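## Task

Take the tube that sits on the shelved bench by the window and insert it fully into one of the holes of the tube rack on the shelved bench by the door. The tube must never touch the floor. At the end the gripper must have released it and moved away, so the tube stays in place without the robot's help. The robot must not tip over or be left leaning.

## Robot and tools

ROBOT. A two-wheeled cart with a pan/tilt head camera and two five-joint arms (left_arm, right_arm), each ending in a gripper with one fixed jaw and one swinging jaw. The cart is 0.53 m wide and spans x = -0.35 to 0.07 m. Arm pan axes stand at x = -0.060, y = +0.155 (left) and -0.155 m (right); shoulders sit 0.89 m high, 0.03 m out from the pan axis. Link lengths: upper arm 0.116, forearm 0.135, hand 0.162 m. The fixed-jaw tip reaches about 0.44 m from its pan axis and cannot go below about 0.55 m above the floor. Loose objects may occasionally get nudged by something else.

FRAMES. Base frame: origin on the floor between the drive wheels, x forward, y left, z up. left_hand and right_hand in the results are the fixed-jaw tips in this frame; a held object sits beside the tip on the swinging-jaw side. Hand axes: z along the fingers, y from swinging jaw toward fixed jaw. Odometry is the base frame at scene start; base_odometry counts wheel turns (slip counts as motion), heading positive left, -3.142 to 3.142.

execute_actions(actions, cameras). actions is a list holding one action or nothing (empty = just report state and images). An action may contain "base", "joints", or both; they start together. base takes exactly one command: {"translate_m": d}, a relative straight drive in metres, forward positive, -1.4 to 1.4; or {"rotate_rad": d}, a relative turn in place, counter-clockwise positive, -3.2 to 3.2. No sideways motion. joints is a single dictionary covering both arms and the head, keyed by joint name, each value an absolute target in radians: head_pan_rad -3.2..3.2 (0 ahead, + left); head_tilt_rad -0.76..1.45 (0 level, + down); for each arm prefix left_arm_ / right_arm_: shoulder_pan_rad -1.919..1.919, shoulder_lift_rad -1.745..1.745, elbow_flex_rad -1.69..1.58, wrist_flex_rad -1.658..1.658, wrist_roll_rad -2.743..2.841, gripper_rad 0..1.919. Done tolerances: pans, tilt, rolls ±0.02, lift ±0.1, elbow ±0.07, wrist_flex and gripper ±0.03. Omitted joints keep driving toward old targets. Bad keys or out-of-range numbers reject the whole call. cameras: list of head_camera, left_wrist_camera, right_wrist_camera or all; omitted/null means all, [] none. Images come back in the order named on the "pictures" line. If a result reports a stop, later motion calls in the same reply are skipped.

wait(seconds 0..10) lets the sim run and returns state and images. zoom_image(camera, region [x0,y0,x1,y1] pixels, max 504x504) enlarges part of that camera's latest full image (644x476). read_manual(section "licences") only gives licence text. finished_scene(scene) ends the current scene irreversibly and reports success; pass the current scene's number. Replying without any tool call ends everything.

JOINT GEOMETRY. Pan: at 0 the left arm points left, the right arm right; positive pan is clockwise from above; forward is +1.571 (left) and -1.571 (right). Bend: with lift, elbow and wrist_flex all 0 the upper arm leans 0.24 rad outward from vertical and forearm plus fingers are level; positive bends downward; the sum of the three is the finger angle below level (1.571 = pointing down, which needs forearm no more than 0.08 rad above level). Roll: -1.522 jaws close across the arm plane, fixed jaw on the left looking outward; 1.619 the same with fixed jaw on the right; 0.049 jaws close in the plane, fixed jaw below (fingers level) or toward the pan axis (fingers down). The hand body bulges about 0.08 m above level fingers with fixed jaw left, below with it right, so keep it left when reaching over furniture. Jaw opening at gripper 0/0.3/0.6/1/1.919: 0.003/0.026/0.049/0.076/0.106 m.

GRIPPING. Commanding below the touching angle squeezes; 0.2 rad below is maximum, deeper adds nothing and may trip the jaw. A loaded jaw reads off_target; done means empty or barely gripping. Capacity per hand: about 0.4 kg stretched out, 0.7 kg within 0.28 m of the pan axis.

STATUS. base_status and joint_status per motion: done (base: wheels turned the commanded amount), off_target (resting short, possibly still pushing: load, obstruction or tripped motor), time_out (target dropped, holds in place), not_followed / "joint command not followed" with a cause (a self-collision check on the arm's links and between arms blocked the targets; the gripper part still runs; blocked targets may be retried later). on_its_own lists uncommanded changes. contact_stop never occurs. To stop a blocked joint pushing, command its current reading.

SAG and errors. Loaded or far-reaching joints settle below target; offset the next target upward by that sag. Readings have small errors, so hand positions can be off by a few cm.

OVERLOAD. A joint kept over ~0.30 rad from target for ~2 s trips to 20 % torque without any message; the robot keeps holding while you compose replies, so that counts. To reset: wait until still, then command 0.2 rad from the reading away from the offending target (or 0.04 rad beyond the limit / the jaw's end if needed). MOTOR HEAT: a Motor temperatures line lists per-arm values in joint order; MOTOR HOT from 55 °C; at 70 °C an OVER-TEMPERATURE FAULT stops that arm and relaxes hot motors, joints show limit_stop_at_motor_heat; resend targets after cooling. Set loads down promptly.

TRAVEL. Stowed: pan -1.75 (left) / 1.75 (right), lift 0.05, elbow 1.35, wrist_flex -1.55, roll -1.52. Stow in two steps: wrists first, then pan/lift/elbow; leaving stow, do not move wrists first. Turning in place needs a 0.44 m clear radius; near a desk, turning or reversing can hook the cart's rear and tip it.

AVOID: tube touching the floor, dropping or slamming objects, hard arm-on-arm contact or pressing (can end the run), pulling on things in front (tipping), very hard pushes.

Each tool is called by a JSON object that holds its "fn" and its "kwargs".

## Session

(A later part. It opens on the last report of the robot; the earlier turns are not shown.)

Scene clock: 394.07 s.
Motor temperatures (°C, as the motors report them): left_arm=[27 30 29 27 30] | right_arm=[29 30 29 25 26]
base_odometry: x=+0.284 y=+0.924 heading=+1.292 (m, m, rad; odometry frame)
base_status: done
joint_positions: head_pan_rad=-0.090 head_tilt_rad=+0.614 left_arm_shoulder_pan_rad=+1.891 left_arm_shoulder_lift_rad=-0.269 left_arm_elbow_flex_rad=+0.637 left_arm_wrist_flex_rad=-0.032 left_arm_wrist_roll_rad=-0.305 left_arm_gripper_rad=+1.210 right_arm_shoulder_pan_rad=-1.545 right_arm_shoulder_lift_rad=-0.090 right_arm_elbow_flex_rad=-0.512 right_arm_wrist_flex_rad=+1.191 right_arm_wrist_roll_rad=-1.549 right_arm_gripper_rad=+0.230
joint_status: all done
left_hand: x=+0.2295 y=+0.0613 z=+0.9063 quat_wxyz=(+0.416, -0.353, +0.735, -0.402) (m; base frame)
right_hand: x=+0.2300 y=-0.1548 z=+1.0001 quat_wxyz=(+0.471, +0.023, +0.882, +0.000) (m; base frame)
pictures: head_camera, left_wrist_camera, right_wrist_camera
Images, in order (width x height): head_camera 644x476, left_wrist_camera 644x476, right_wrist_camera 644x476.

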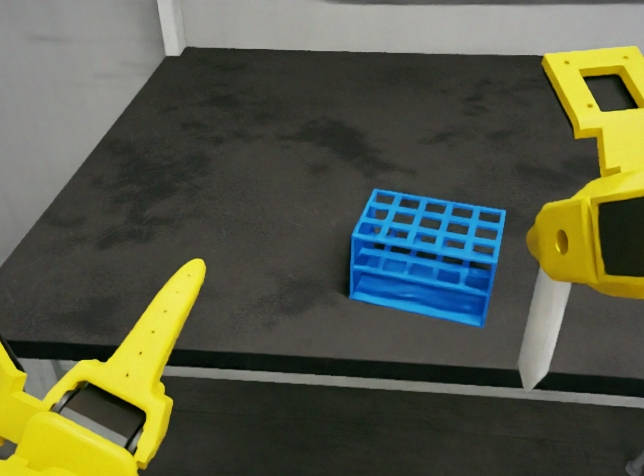

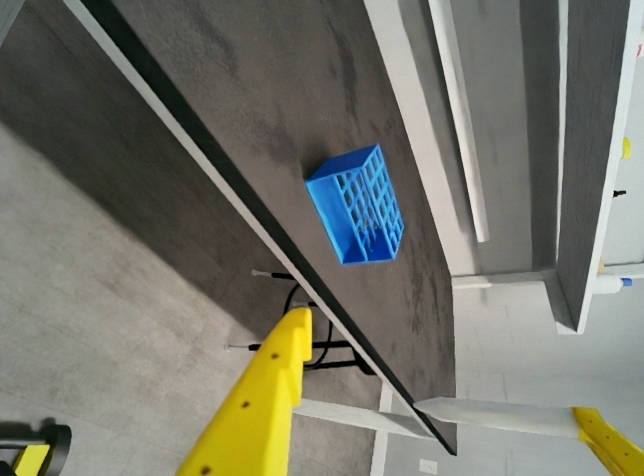

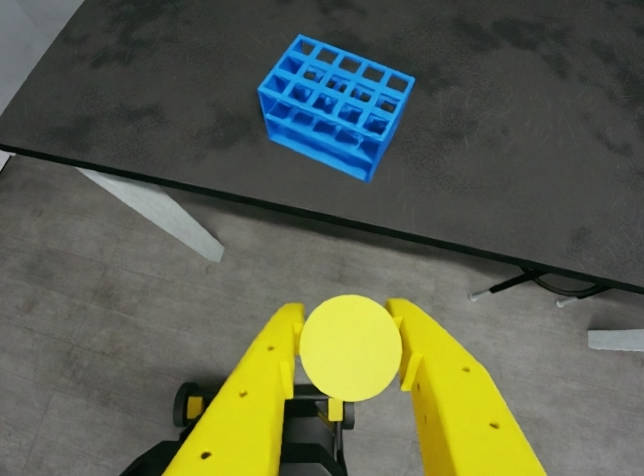

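{"fn": "execute_actions", "kwargs": {"actions": [{"base": {"translate_m": 0.205}, "joints": {"head_pan_rad": -0.45, "head_tilt_rad": 0.85}}]}}

Scene clock: 439.60 s.
Motor temperatures (°C, as the motors report them): left_arm=[27 31 29 27 30] | right_arm=[29 30 29 25 26]
base_odometry: x=+0.340 y=+1.121 heading=+1.293 (m, m, rad; odometry frame)
base_status: done
joint_positions: head_pan_rad=-0.440 head_tilt_rad=+0.845 left_arm_shoulder_pan_rad=+1.891 left_arm_shoulder_lift_rad=-0.269 left_arm_elbow_flex_rad=+0.637 left_arm_wrist_flex_rad=-0.032 left_arm_wrist_roll_rad=-0.305 left_arm_gripper_rad=+1.210 right_arm_shoulder_pan_rad=-1.545 right_arm_shoulder_lift_rad=-0.090 right_arm_elbow_flex_rad=-0.512 right_arm_wrist_flex_rad=+1.191 right_arm_wrist_roll_rad=-1.549 right_arm_gripper_rad=+0.230
joint_status: all done
left_hand: x=+0.2295 y=+0.0613 z=+0.9063 quat_wxyz=(+0.416, -0.353, +0.735, -0.402) (m; base frame)
right_hand: x=+0.2300 y=-0.1548 z=+1.0001 quat_wxyz=(+0.471, +0.023, +0.882, +0.000) (m; base frame)
pictures: head_camera, left_wrist_camera, right_wrist_camera
Images, in order (width x height): head_camera 644x476, left_wrist_camera 644x476, right_wrist_camera 644x476.

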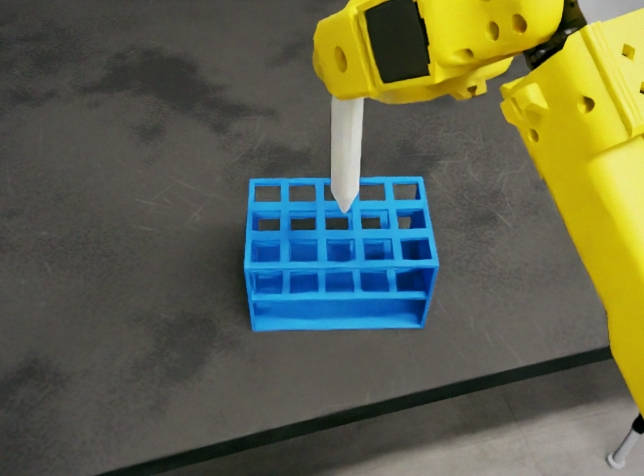

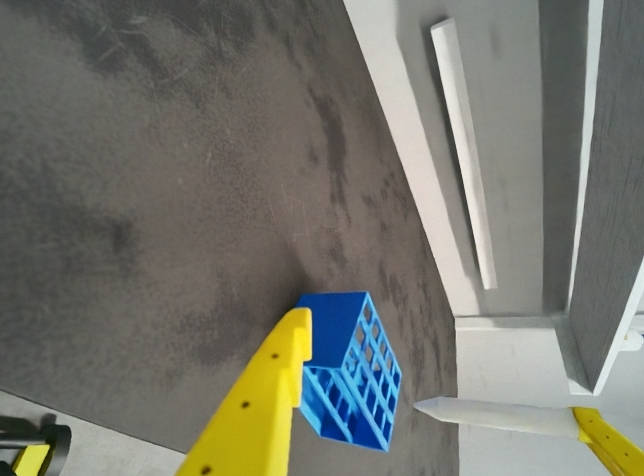

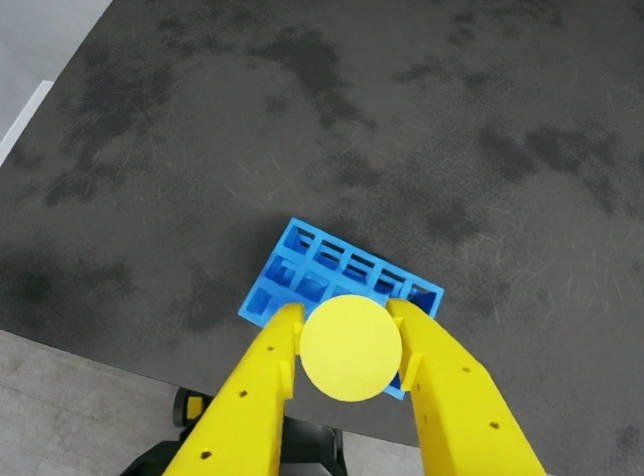

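{"fn": "zoom_image", "kwargs": {"camera": "left_wrist_camera", "region": [310, 320, 480, 460]}}

Region (310, 320, 480, 460) of left_wrist_camera's 644x476 image, scaled by 2.965; it fills the top 415 rows of this view, and the rest is white.

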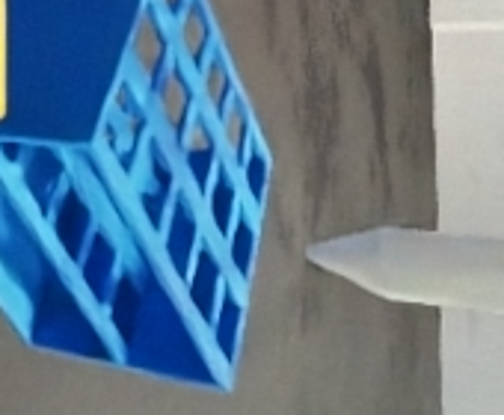

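{"fn": "execute_actions", "kwargs": {"actions": [{"joints": {"right_arm_shoulder_lift_rad": -0.275, "right_arm_elbow_flex_rad": -0.089, "right_arm_wrist_flex_rad": 0.888}}], "cameras": ["head_camera", "left_wrist_camera"]}}

{"fn": "zoom_image", "kwargs": {"camera": "left_wrist_camera", "region": [310, 320, 480, 460]}}

{"fn": "zoom_image", "kwargs": {"camera": "head_camera", "region": [230, 120, 450, 340]}}

Scene clock: 470.77 s.
Motor temperatures (°C, as the motors report them): left_arm=[27 31 29 27 30] | right_arm=[29 30 29 25 26]
base_odometry: x=+0.340 y=+1.121 heading=+1.293 (m, m, rad; odometry frame)
base_status: not commanded
joint_positions: head_pan_rad=-0.440 head_tilt_rad=+0.845 left_arm_shoulder_pan_rad=+1.891 left_arm_shoulder_lift_rad=-0.269 left_arm_elbow_flex_rad=+0.637 left_arm_wrist_flex_rad=-0.032 left_arm_wrist_roll_rad=-0.305 left_arm_gripper_rad=+1.210 right_arm_shoulder_pan_rad=-1.545 right_arm_shoulder_lift_rad=-0.234 right_arm_elbow_flex_rad=-0.080 right_arm_wrist_flex_rad=+0.908 right_arm_wrist_roll_rad=-1.549 right_arm_gripper_rad=+0.230
joint_status: all done
left_hand: x=+0.2295 y=+0.0613 z=+0.9063 quat_wxyz=(+0.416, -0.353, +0.735, -0.402) (m; base frame)
right_hand: x=+0.2314 y=-0.1548 z=+0.9667 quat_wxyz=(+0.469, +0.023, +0.883, +0.000) (m; base frame)
pictures: head_camera, left_wrist_camera
Images, in order (width x height): head_camera 644x476, left_wrist_camera 644x476.

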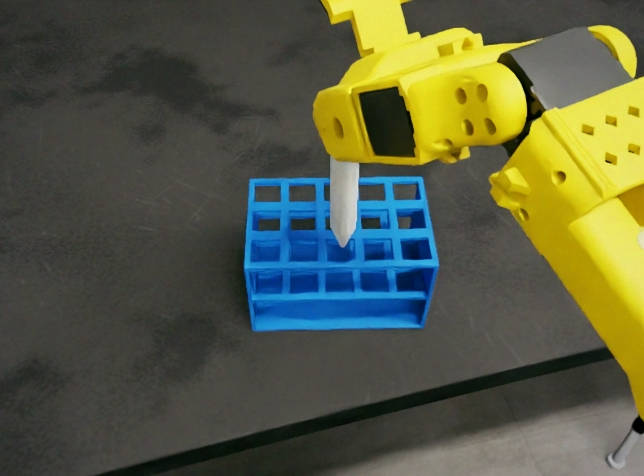

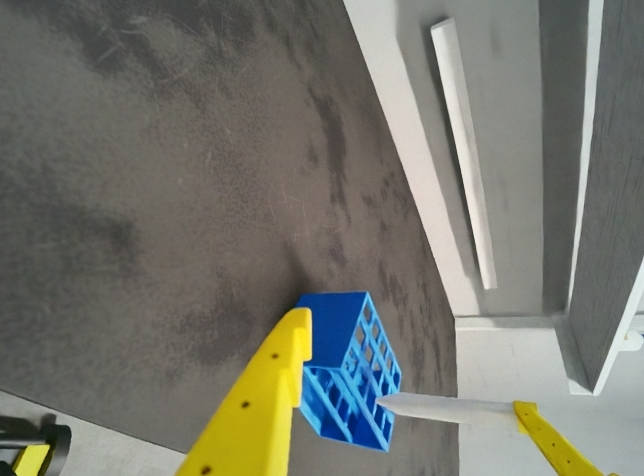

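Region (310, 320, 480, 460) of left_wrist_camera's 644x476 image, scaled by 2.965; it fills the top 415 rows of this view, and the rest is white.

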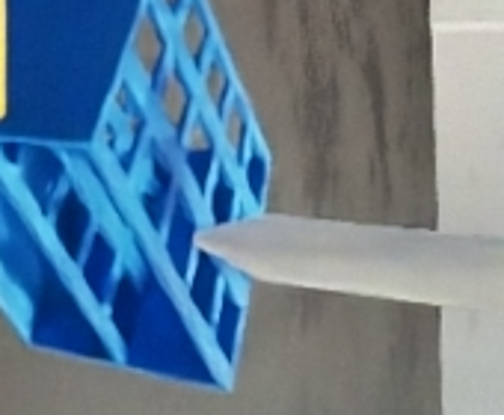

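Region (230, 120, 450, 340) of head_camera's 644x476 image, scaled by 2.291.

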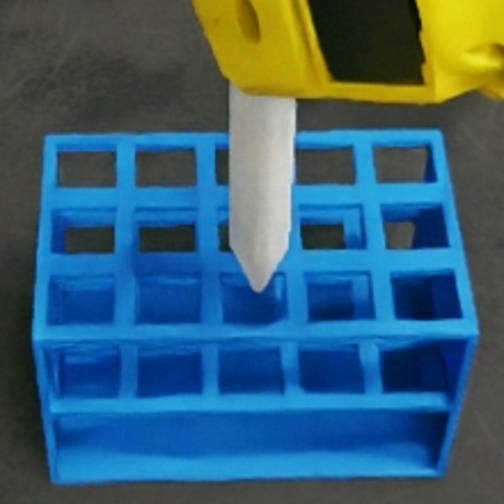

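{"fn": "execute_actions", "kwargs": {"actions": [{"joints": {"right_arm_shoulder_lift_rad": -0.305, "right_arm_elbow_flex_rad": 0.095, "right_arm_wrist_flex_rad": 0.732}}], "cameras": ["head_camera", "left_wrist_camera"]}}

{"fn": "zoom_image", "kwargs": {"camera": "left_wrist_camera", "region": [310, 320, 480, 460]}}

{"fn": "zoom_image", "kwargs": {"camera": "head_camera", "region": [230, 120, 450, 340]}}

Scene clock: 493.13 s.
Motor temperatures (°C, as the motors report them): left_arm=[27 31 29 27 30] | right_arm=[29 30 29 25 26]
base_odometry: x=+0.340 y=+1.121 heading=+1.293 (m, m, rad; odometry frame)
base_status: not commanded
joint_positions: head_pan_rad=-0.440 head_tilt_rad=+0.845 left_arm_shoulder_pan_rad=+1.891 left_arm_shoulder_lift_rad=-0.269 left_arm_elbow_flex_rad=+0.637 left_arm_wrist_flex_rad=-0.032 left_arm_wrist_roll_rad=-0.305 left_arm_gripper_rad=+1.210 right_arm_shoulder_pan_rad=-1.545 right_arm_shoulder_lift_rad=-0.265 right_arm_elbow_flex_rad=+0.106 right_arm_wrist_flex_rad=+0.751 right_arm_wrist_roll_rad=-1.549 right_arm_gripper_rad=+0.230
joint_status: all done
left_hand: x=+0.2295 y=+0.0613 z=+0.9063 quat_wxyz=(+0.416, -0.353, +0.735, -0.402) (m; base frame)
right_hand: x=+0.2336 y=-0.1549 z=+0.9468 quat_wxyz=(+0.470, +0.023, +0.882, +0.000) (m; base frame)
pictures: head_camera, left_wrist_camera
Images, in order (width x height): head_camera 644x476, left_wrist_camera 644x476.

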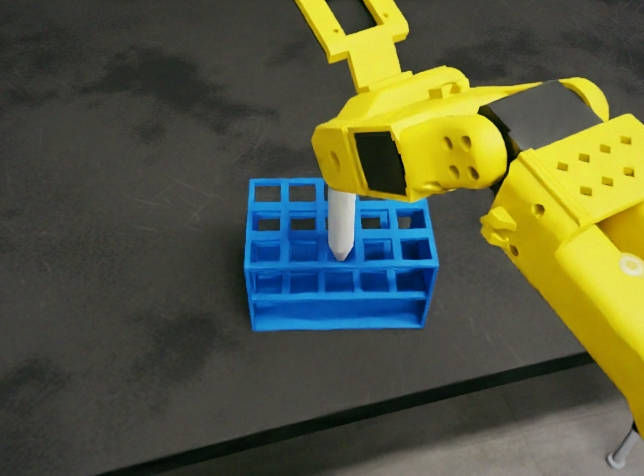

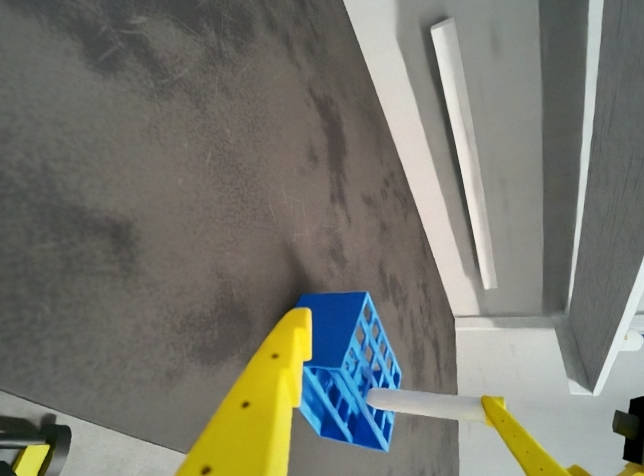

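Region (310, 320, 480, 460) of left_wrist_camera's 644x476 image, scaled by 2.965; it fills the top 415 rows of this view, and the rest is white.

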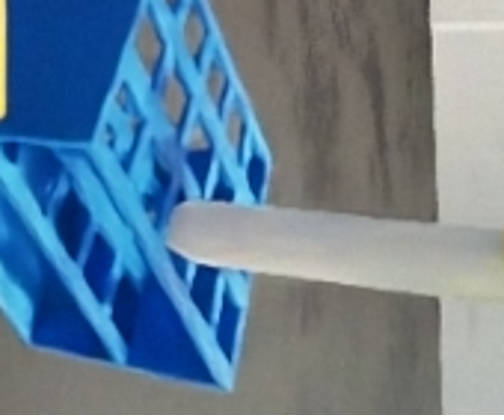

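Region (230, 120, 450, 340) of head_camera's 644x476 image, scaled by 2.291.

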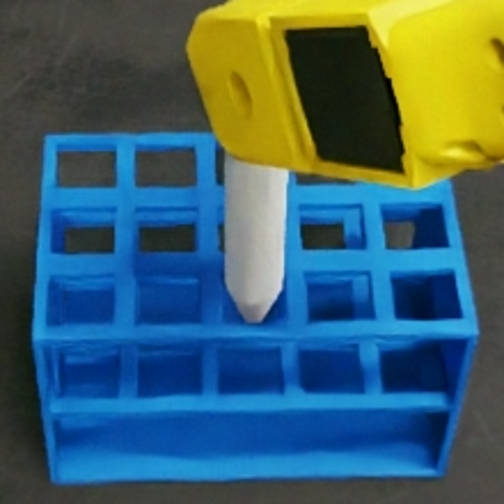

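{"fn": "execute_actions", "kwargs": {"actions": [{"joints": {"right_arm_shoulder_lift_rad": -0.325, "right_arm_elbow_flex_rad": 0.265, "right_arm_wrist_flex_rad": 0.583}}], "cameras": ["head_camera", "left_wrist_camera"]}}

Scene clock: 499.60 s.
Motor temperatures (°C, as the motors report them): left_arm=[27 31 29 27 30] | right_arm=[29 30 29 25 26]
base_odometry: x=+0.340 y=+1.121 heading=+1.293 (m, m, rad; odometry frame)
base_status: not commanded
joint_positions: head_pan_rad=-0.440 head_tilt_rad=+0.845 left_arm_shoulder_pan_rad=+1.891 left_arm_shoulder_lift_rad=-0.269 left_arm_elbow_flex_rad=+0.637 left_arm_wrist_flex_rad=-0.032 left_arm_wrist_roll_rad=-0.305 left_arm_gripper_rad=+1.210 right_arm_shoulder_pan_rad=-1.545 right_arm_shoulder_lift_rad=-0.288 right_arm_elbow_flex_rad=+0.275 right_arm_wrist_flex_rad=+0.602 right_arm_wrist_roll_rad=-1.551 right_arm_gripper_rad=+0.230
joint_status: all done
left_hand: x=+0.2295 y=+0.0613 z=+0.9063 quat_wxyz=(+0.416, -0.353, +0.735, -0.402) (m; base frame)
right_hand: x=+0.2337 y=-0.1549 z=+0.9276 quat_wxyz=(+0.471, +0.024, +0.882, +0.001) (m; base frame)
pictures: head_camera, left_wrist_camera
Images, in order (width x height): head_camera 644x476, left_wrist_camera 644x476.

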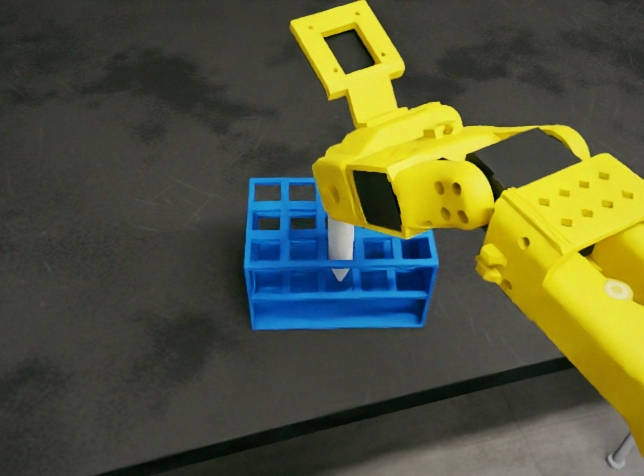

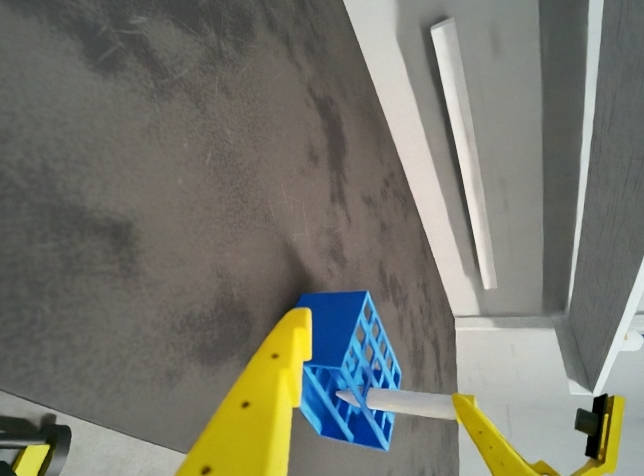

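{"fn": "execute_actions", "kwargs": {"actions": [{"joints": {"right_arm_elbow_flex_rad": 0.425, "right_arm_wrist_flex_rad": 0.423}}], "cameras": ["head_camera", "left_wrist_camera"]}}

Scene clock: 507.90 s.
Motor temperatures (°C, as the motors report them): left_arm=[27 31 29 27 30] | right_arm=[29 30 29 25 26]
base_odometry: x=+0.340 y=+1.121 heading=+1.293 (m, m, rad; odometry frame)
base_status: not commanded
joint_positions: head_pan_rad=-0.440 head_tilt_rad=+0.845 left_arm_shoulder_pan_rad=+1.891 left_arm_shoulder_lift_rad=-0.269 left_arm_elbow_flex_rad=+0.637 left_arm_wrist_flex_rad=-0.032 left_arm_wrist_roll_rad=-0.305 left_arm_gripper_rad=+1.210 right_arm_shoulder_pan_rad=-1.545 right_arm_shoulder_lift_rad=-0.288 right_arm_elbow_flex_rad=+0.434 right_arm_wrist_flex_rad=+0.441 right_arm_wrist_roll_rad=-1.551 right_arm_gripper_rad=+0.230
joint_status: all done
left_hand: x=+0.2295 y=+0.0613 z=+0.9063 quat_wxyz=(+0.416, -0.353, +0.735, -0.402) (m; base frame)
right_hand: x=+0.2332 y=-0.1549 z=+0.9063 quat_wxyz=(+0.472, +0.024, +0.881, +0.001) (m; base frame)
pictures: head_camera, left_wrist_camera
Images, in order (width x height): head_camera 644x476, left_wrist_camera 644x476.

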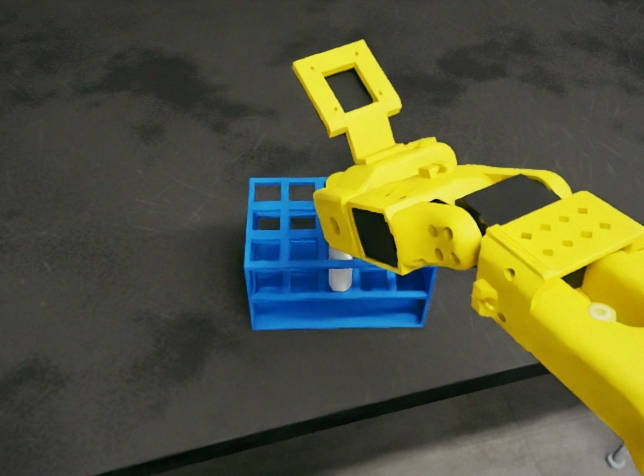

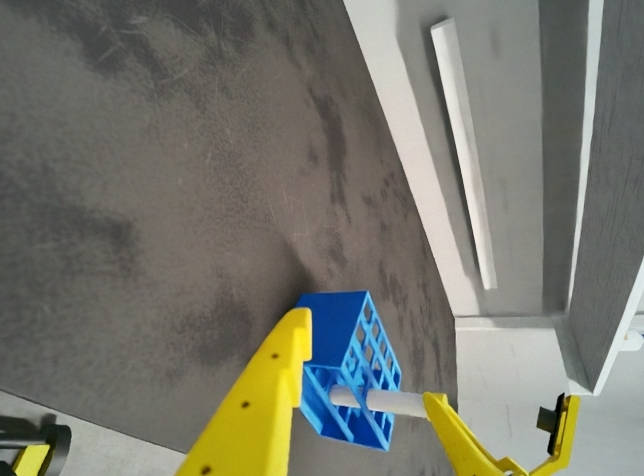

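{"fn": "execute_actions", "kwargs": {"actions": [{"joints": {"right_arm_shoulder_lift_rad": -0.268, "right_arm_elbow_flex_rad": 0.515, "right_arm_wrist_flex_rad": 0.303}}], "cameras": ["head_camera", "left_wrist_camera"]}}

{"fn": "execute_actions", "kwargs": {"actions": [{"joints": {"right_arm_gripper_rad": 0.55}}], "cameras": ["head_camera", "right_wrist_camera"]}}

Scene clock: 519.27 s.
Motor temperatures (°C, as the motors report them): left_arm=[27 31 29 27 30] | right_arm=[29 30 29 25 26]
base_odometry: x=+0.340 y=+1.121 heading=+1.293 (m, m, rad; odometry frame)
base_status: not commanded
joint_positions: head_pan_rad=-0.440 head_tilt_rad=+0.845 left_arm_shoulder_pan_rad=+1.891 left_arm_shoulder_lift_rad=-0.269 left_arm_elbow_flex_rad=+0.637 left_arm_wrist_flex_rad=-0.032 left_arm_wrist_roll_rad=-0.305 left_arm_gripper_rad=+1.210 right_arm_shoulder_pan_rad=-1.545 right_arm_shoulder_lift_rad=-0.259 right_arm_elbow_flex_rad=+0.526 right_arm_wrist_flex_rad=+0.325 right_arm_wrist_roll_rad=-1.551 right_arm_gripper_rad=+0.229
joint_status: all done
left_hand: x=+0.2295 y=+0.0613 z=+0.9063 quat_wxyz=(+0.416, -0.353, +0.735, -0.402) (m; base frame)
right_hand: x=+0.2334 y=-0.1549 z=+0.8897 quat_wxyz=(+0.470, +0.024, +0.882, +0.001) (m; base frame)
pictures: head_camera, left_wrist_camera
Images, in order (width x height): head_camera 644x476, left_wrist_camera 644x476.

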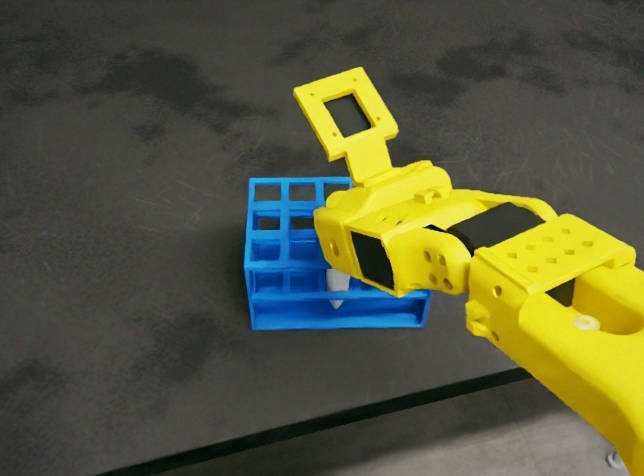

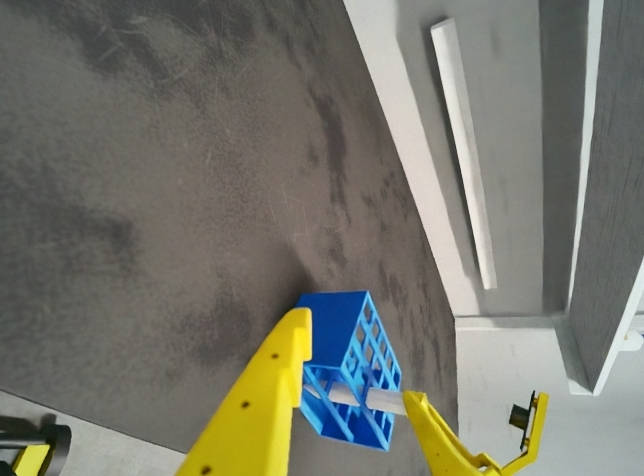

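Scene clock: 520.07 s.
Motor temperatures (°C, as the motors report them): left_arm=[27 31 29 27 30] | right_arm=[29 30 29 25 26]
base_odometry: x=+0.340 y=+1.121 heading=+1.293 (m, m, rad; odometry frame)
base_status: not commanded
joint_positions: head_pan_rad=-0.440 head_tilt_rad=+0.845 left_arm_shoulder_pan_rad=+1.891 left_arm_shoulder_lift_rad=-0.269 left_arm_elbow_flex_rad=+0.637 left_arm_wrist_flex_rad=-0.032 left_arm_wrist_roll_rad=-0.305 left_arm_gripper_rad=+1.210 right_arm_shoulder_pan_rad=-1.545 right_arm_shoulder_lift_rad=-0.259 right_arm_elbow_flex_rad=+0.526 right_arm_wrist_flex_rad=+0.322 right_arm_wrist_roll_rad=-1.551 right_arm_gripper_rad=+0.543
joint_status: all done
left_hand: x=+0.2295 y=+0.0613 z=+0.9063 quat_wxyz=(+0.416, -0.353, +0.735, -0.402) (m; base frame)
right_hand: x=+0.2337 y=-0.1549 z=+0.8901 quat_wxyz=(+0.471, +0.024, +0.882, +0.001) (m; base frame)
pictures: head_camera, right_wrist_camera
Images, in order (width x height): head_camera 644x476, right_wrist_camera 644x476.

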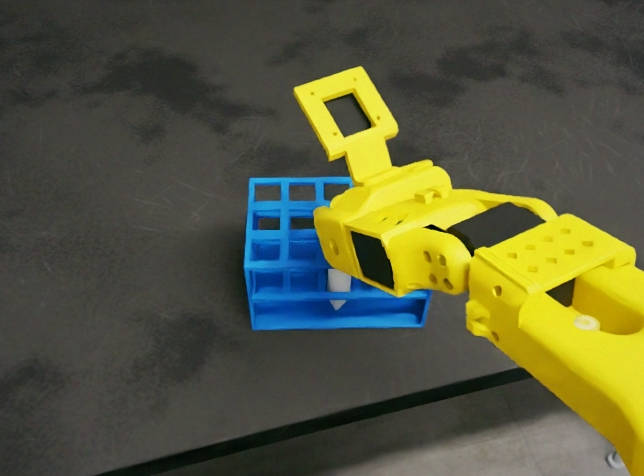

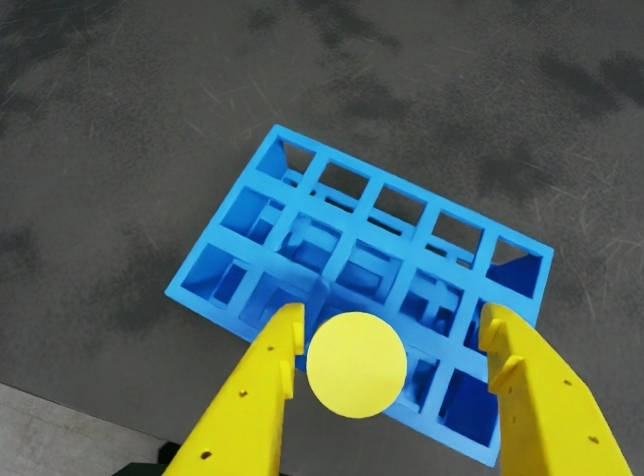

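{"fn": "execute_actions", "kwargs": {"actions": [{"base": {"translate_m": -0.2}, "joints": {"head_pan_rad": -0.25, "head_tilt_rad": 0.65}}], "cameras": ["head_camera", "right_wrist_camera"]}}

Scene clock: 527.10 s.
Motor temperatures (°C, as the motors report them): left_arm=[27 31 29 27 30] | right_arm=[29 30 29 25 26]
base_odometry: x=+0.285 y=+0.928 heading=+1.292 (m, m, rad; odometry frame)
base_status: done
joint_positions: head_pan_rad=-0.260 head_tilt_rad=+0.664 left_arm_shoulder_pan_rad=+1.891 left_arm_shoulder_lift_rad=-0.269 left_arm_elbow_flex_rad=+0.637 left_arm_wrist_flex_rad=-0.032 left_arm_wrist_roll_rad=-0.305 left_arm_gripper_rad=+1.210 right_arm_shoulder_pan_rad=-1.545 right_arm_shoulder_lift_rad=-0.259 right_arm_elbow_flex_rad=+0.526 right_arm_wrist_flex_rad=+0.322 right_arm_wrist_roll_rad=-1.551 right_arm_gripper_rad=+0.544
joint_status: all done
left_hand: x=+0.2295 y=+0.0613 z=+0.9063 quat_wxyz=(+0.416, -0.353, +0.735, -0.402) (m; base frame)
right_hand: x=+0.2337 y=-0.1549 z=+0.8901 quat_wxyz=(+0.471, +0.024, +0.882, +0.001) (m; base frame)
pictures: head_camera, right_wrist_camera
Images, in order (width x height): head_camera 644x476, right_wrist_camera 644x476.

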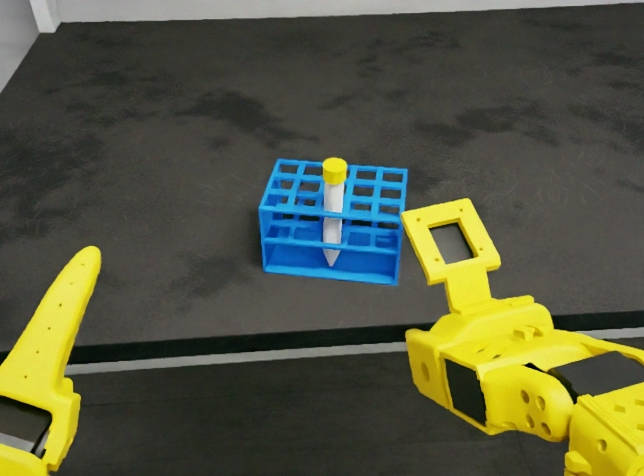

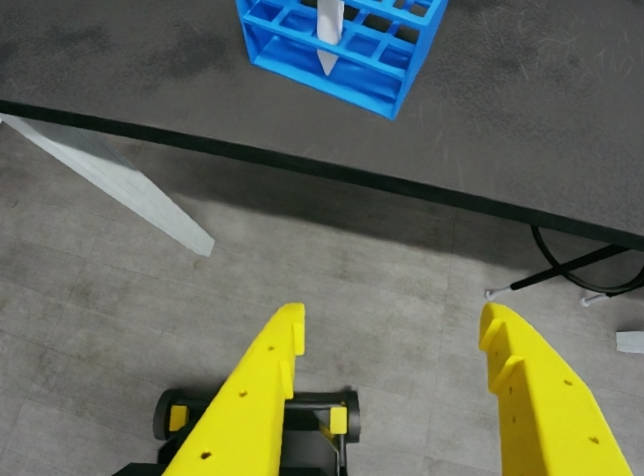

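The tube is seated on the rack's base and the robot is clear.

{"fn": "finished_scene", "kwargs": {"scene": 2}}

The scene is finished: the task was done.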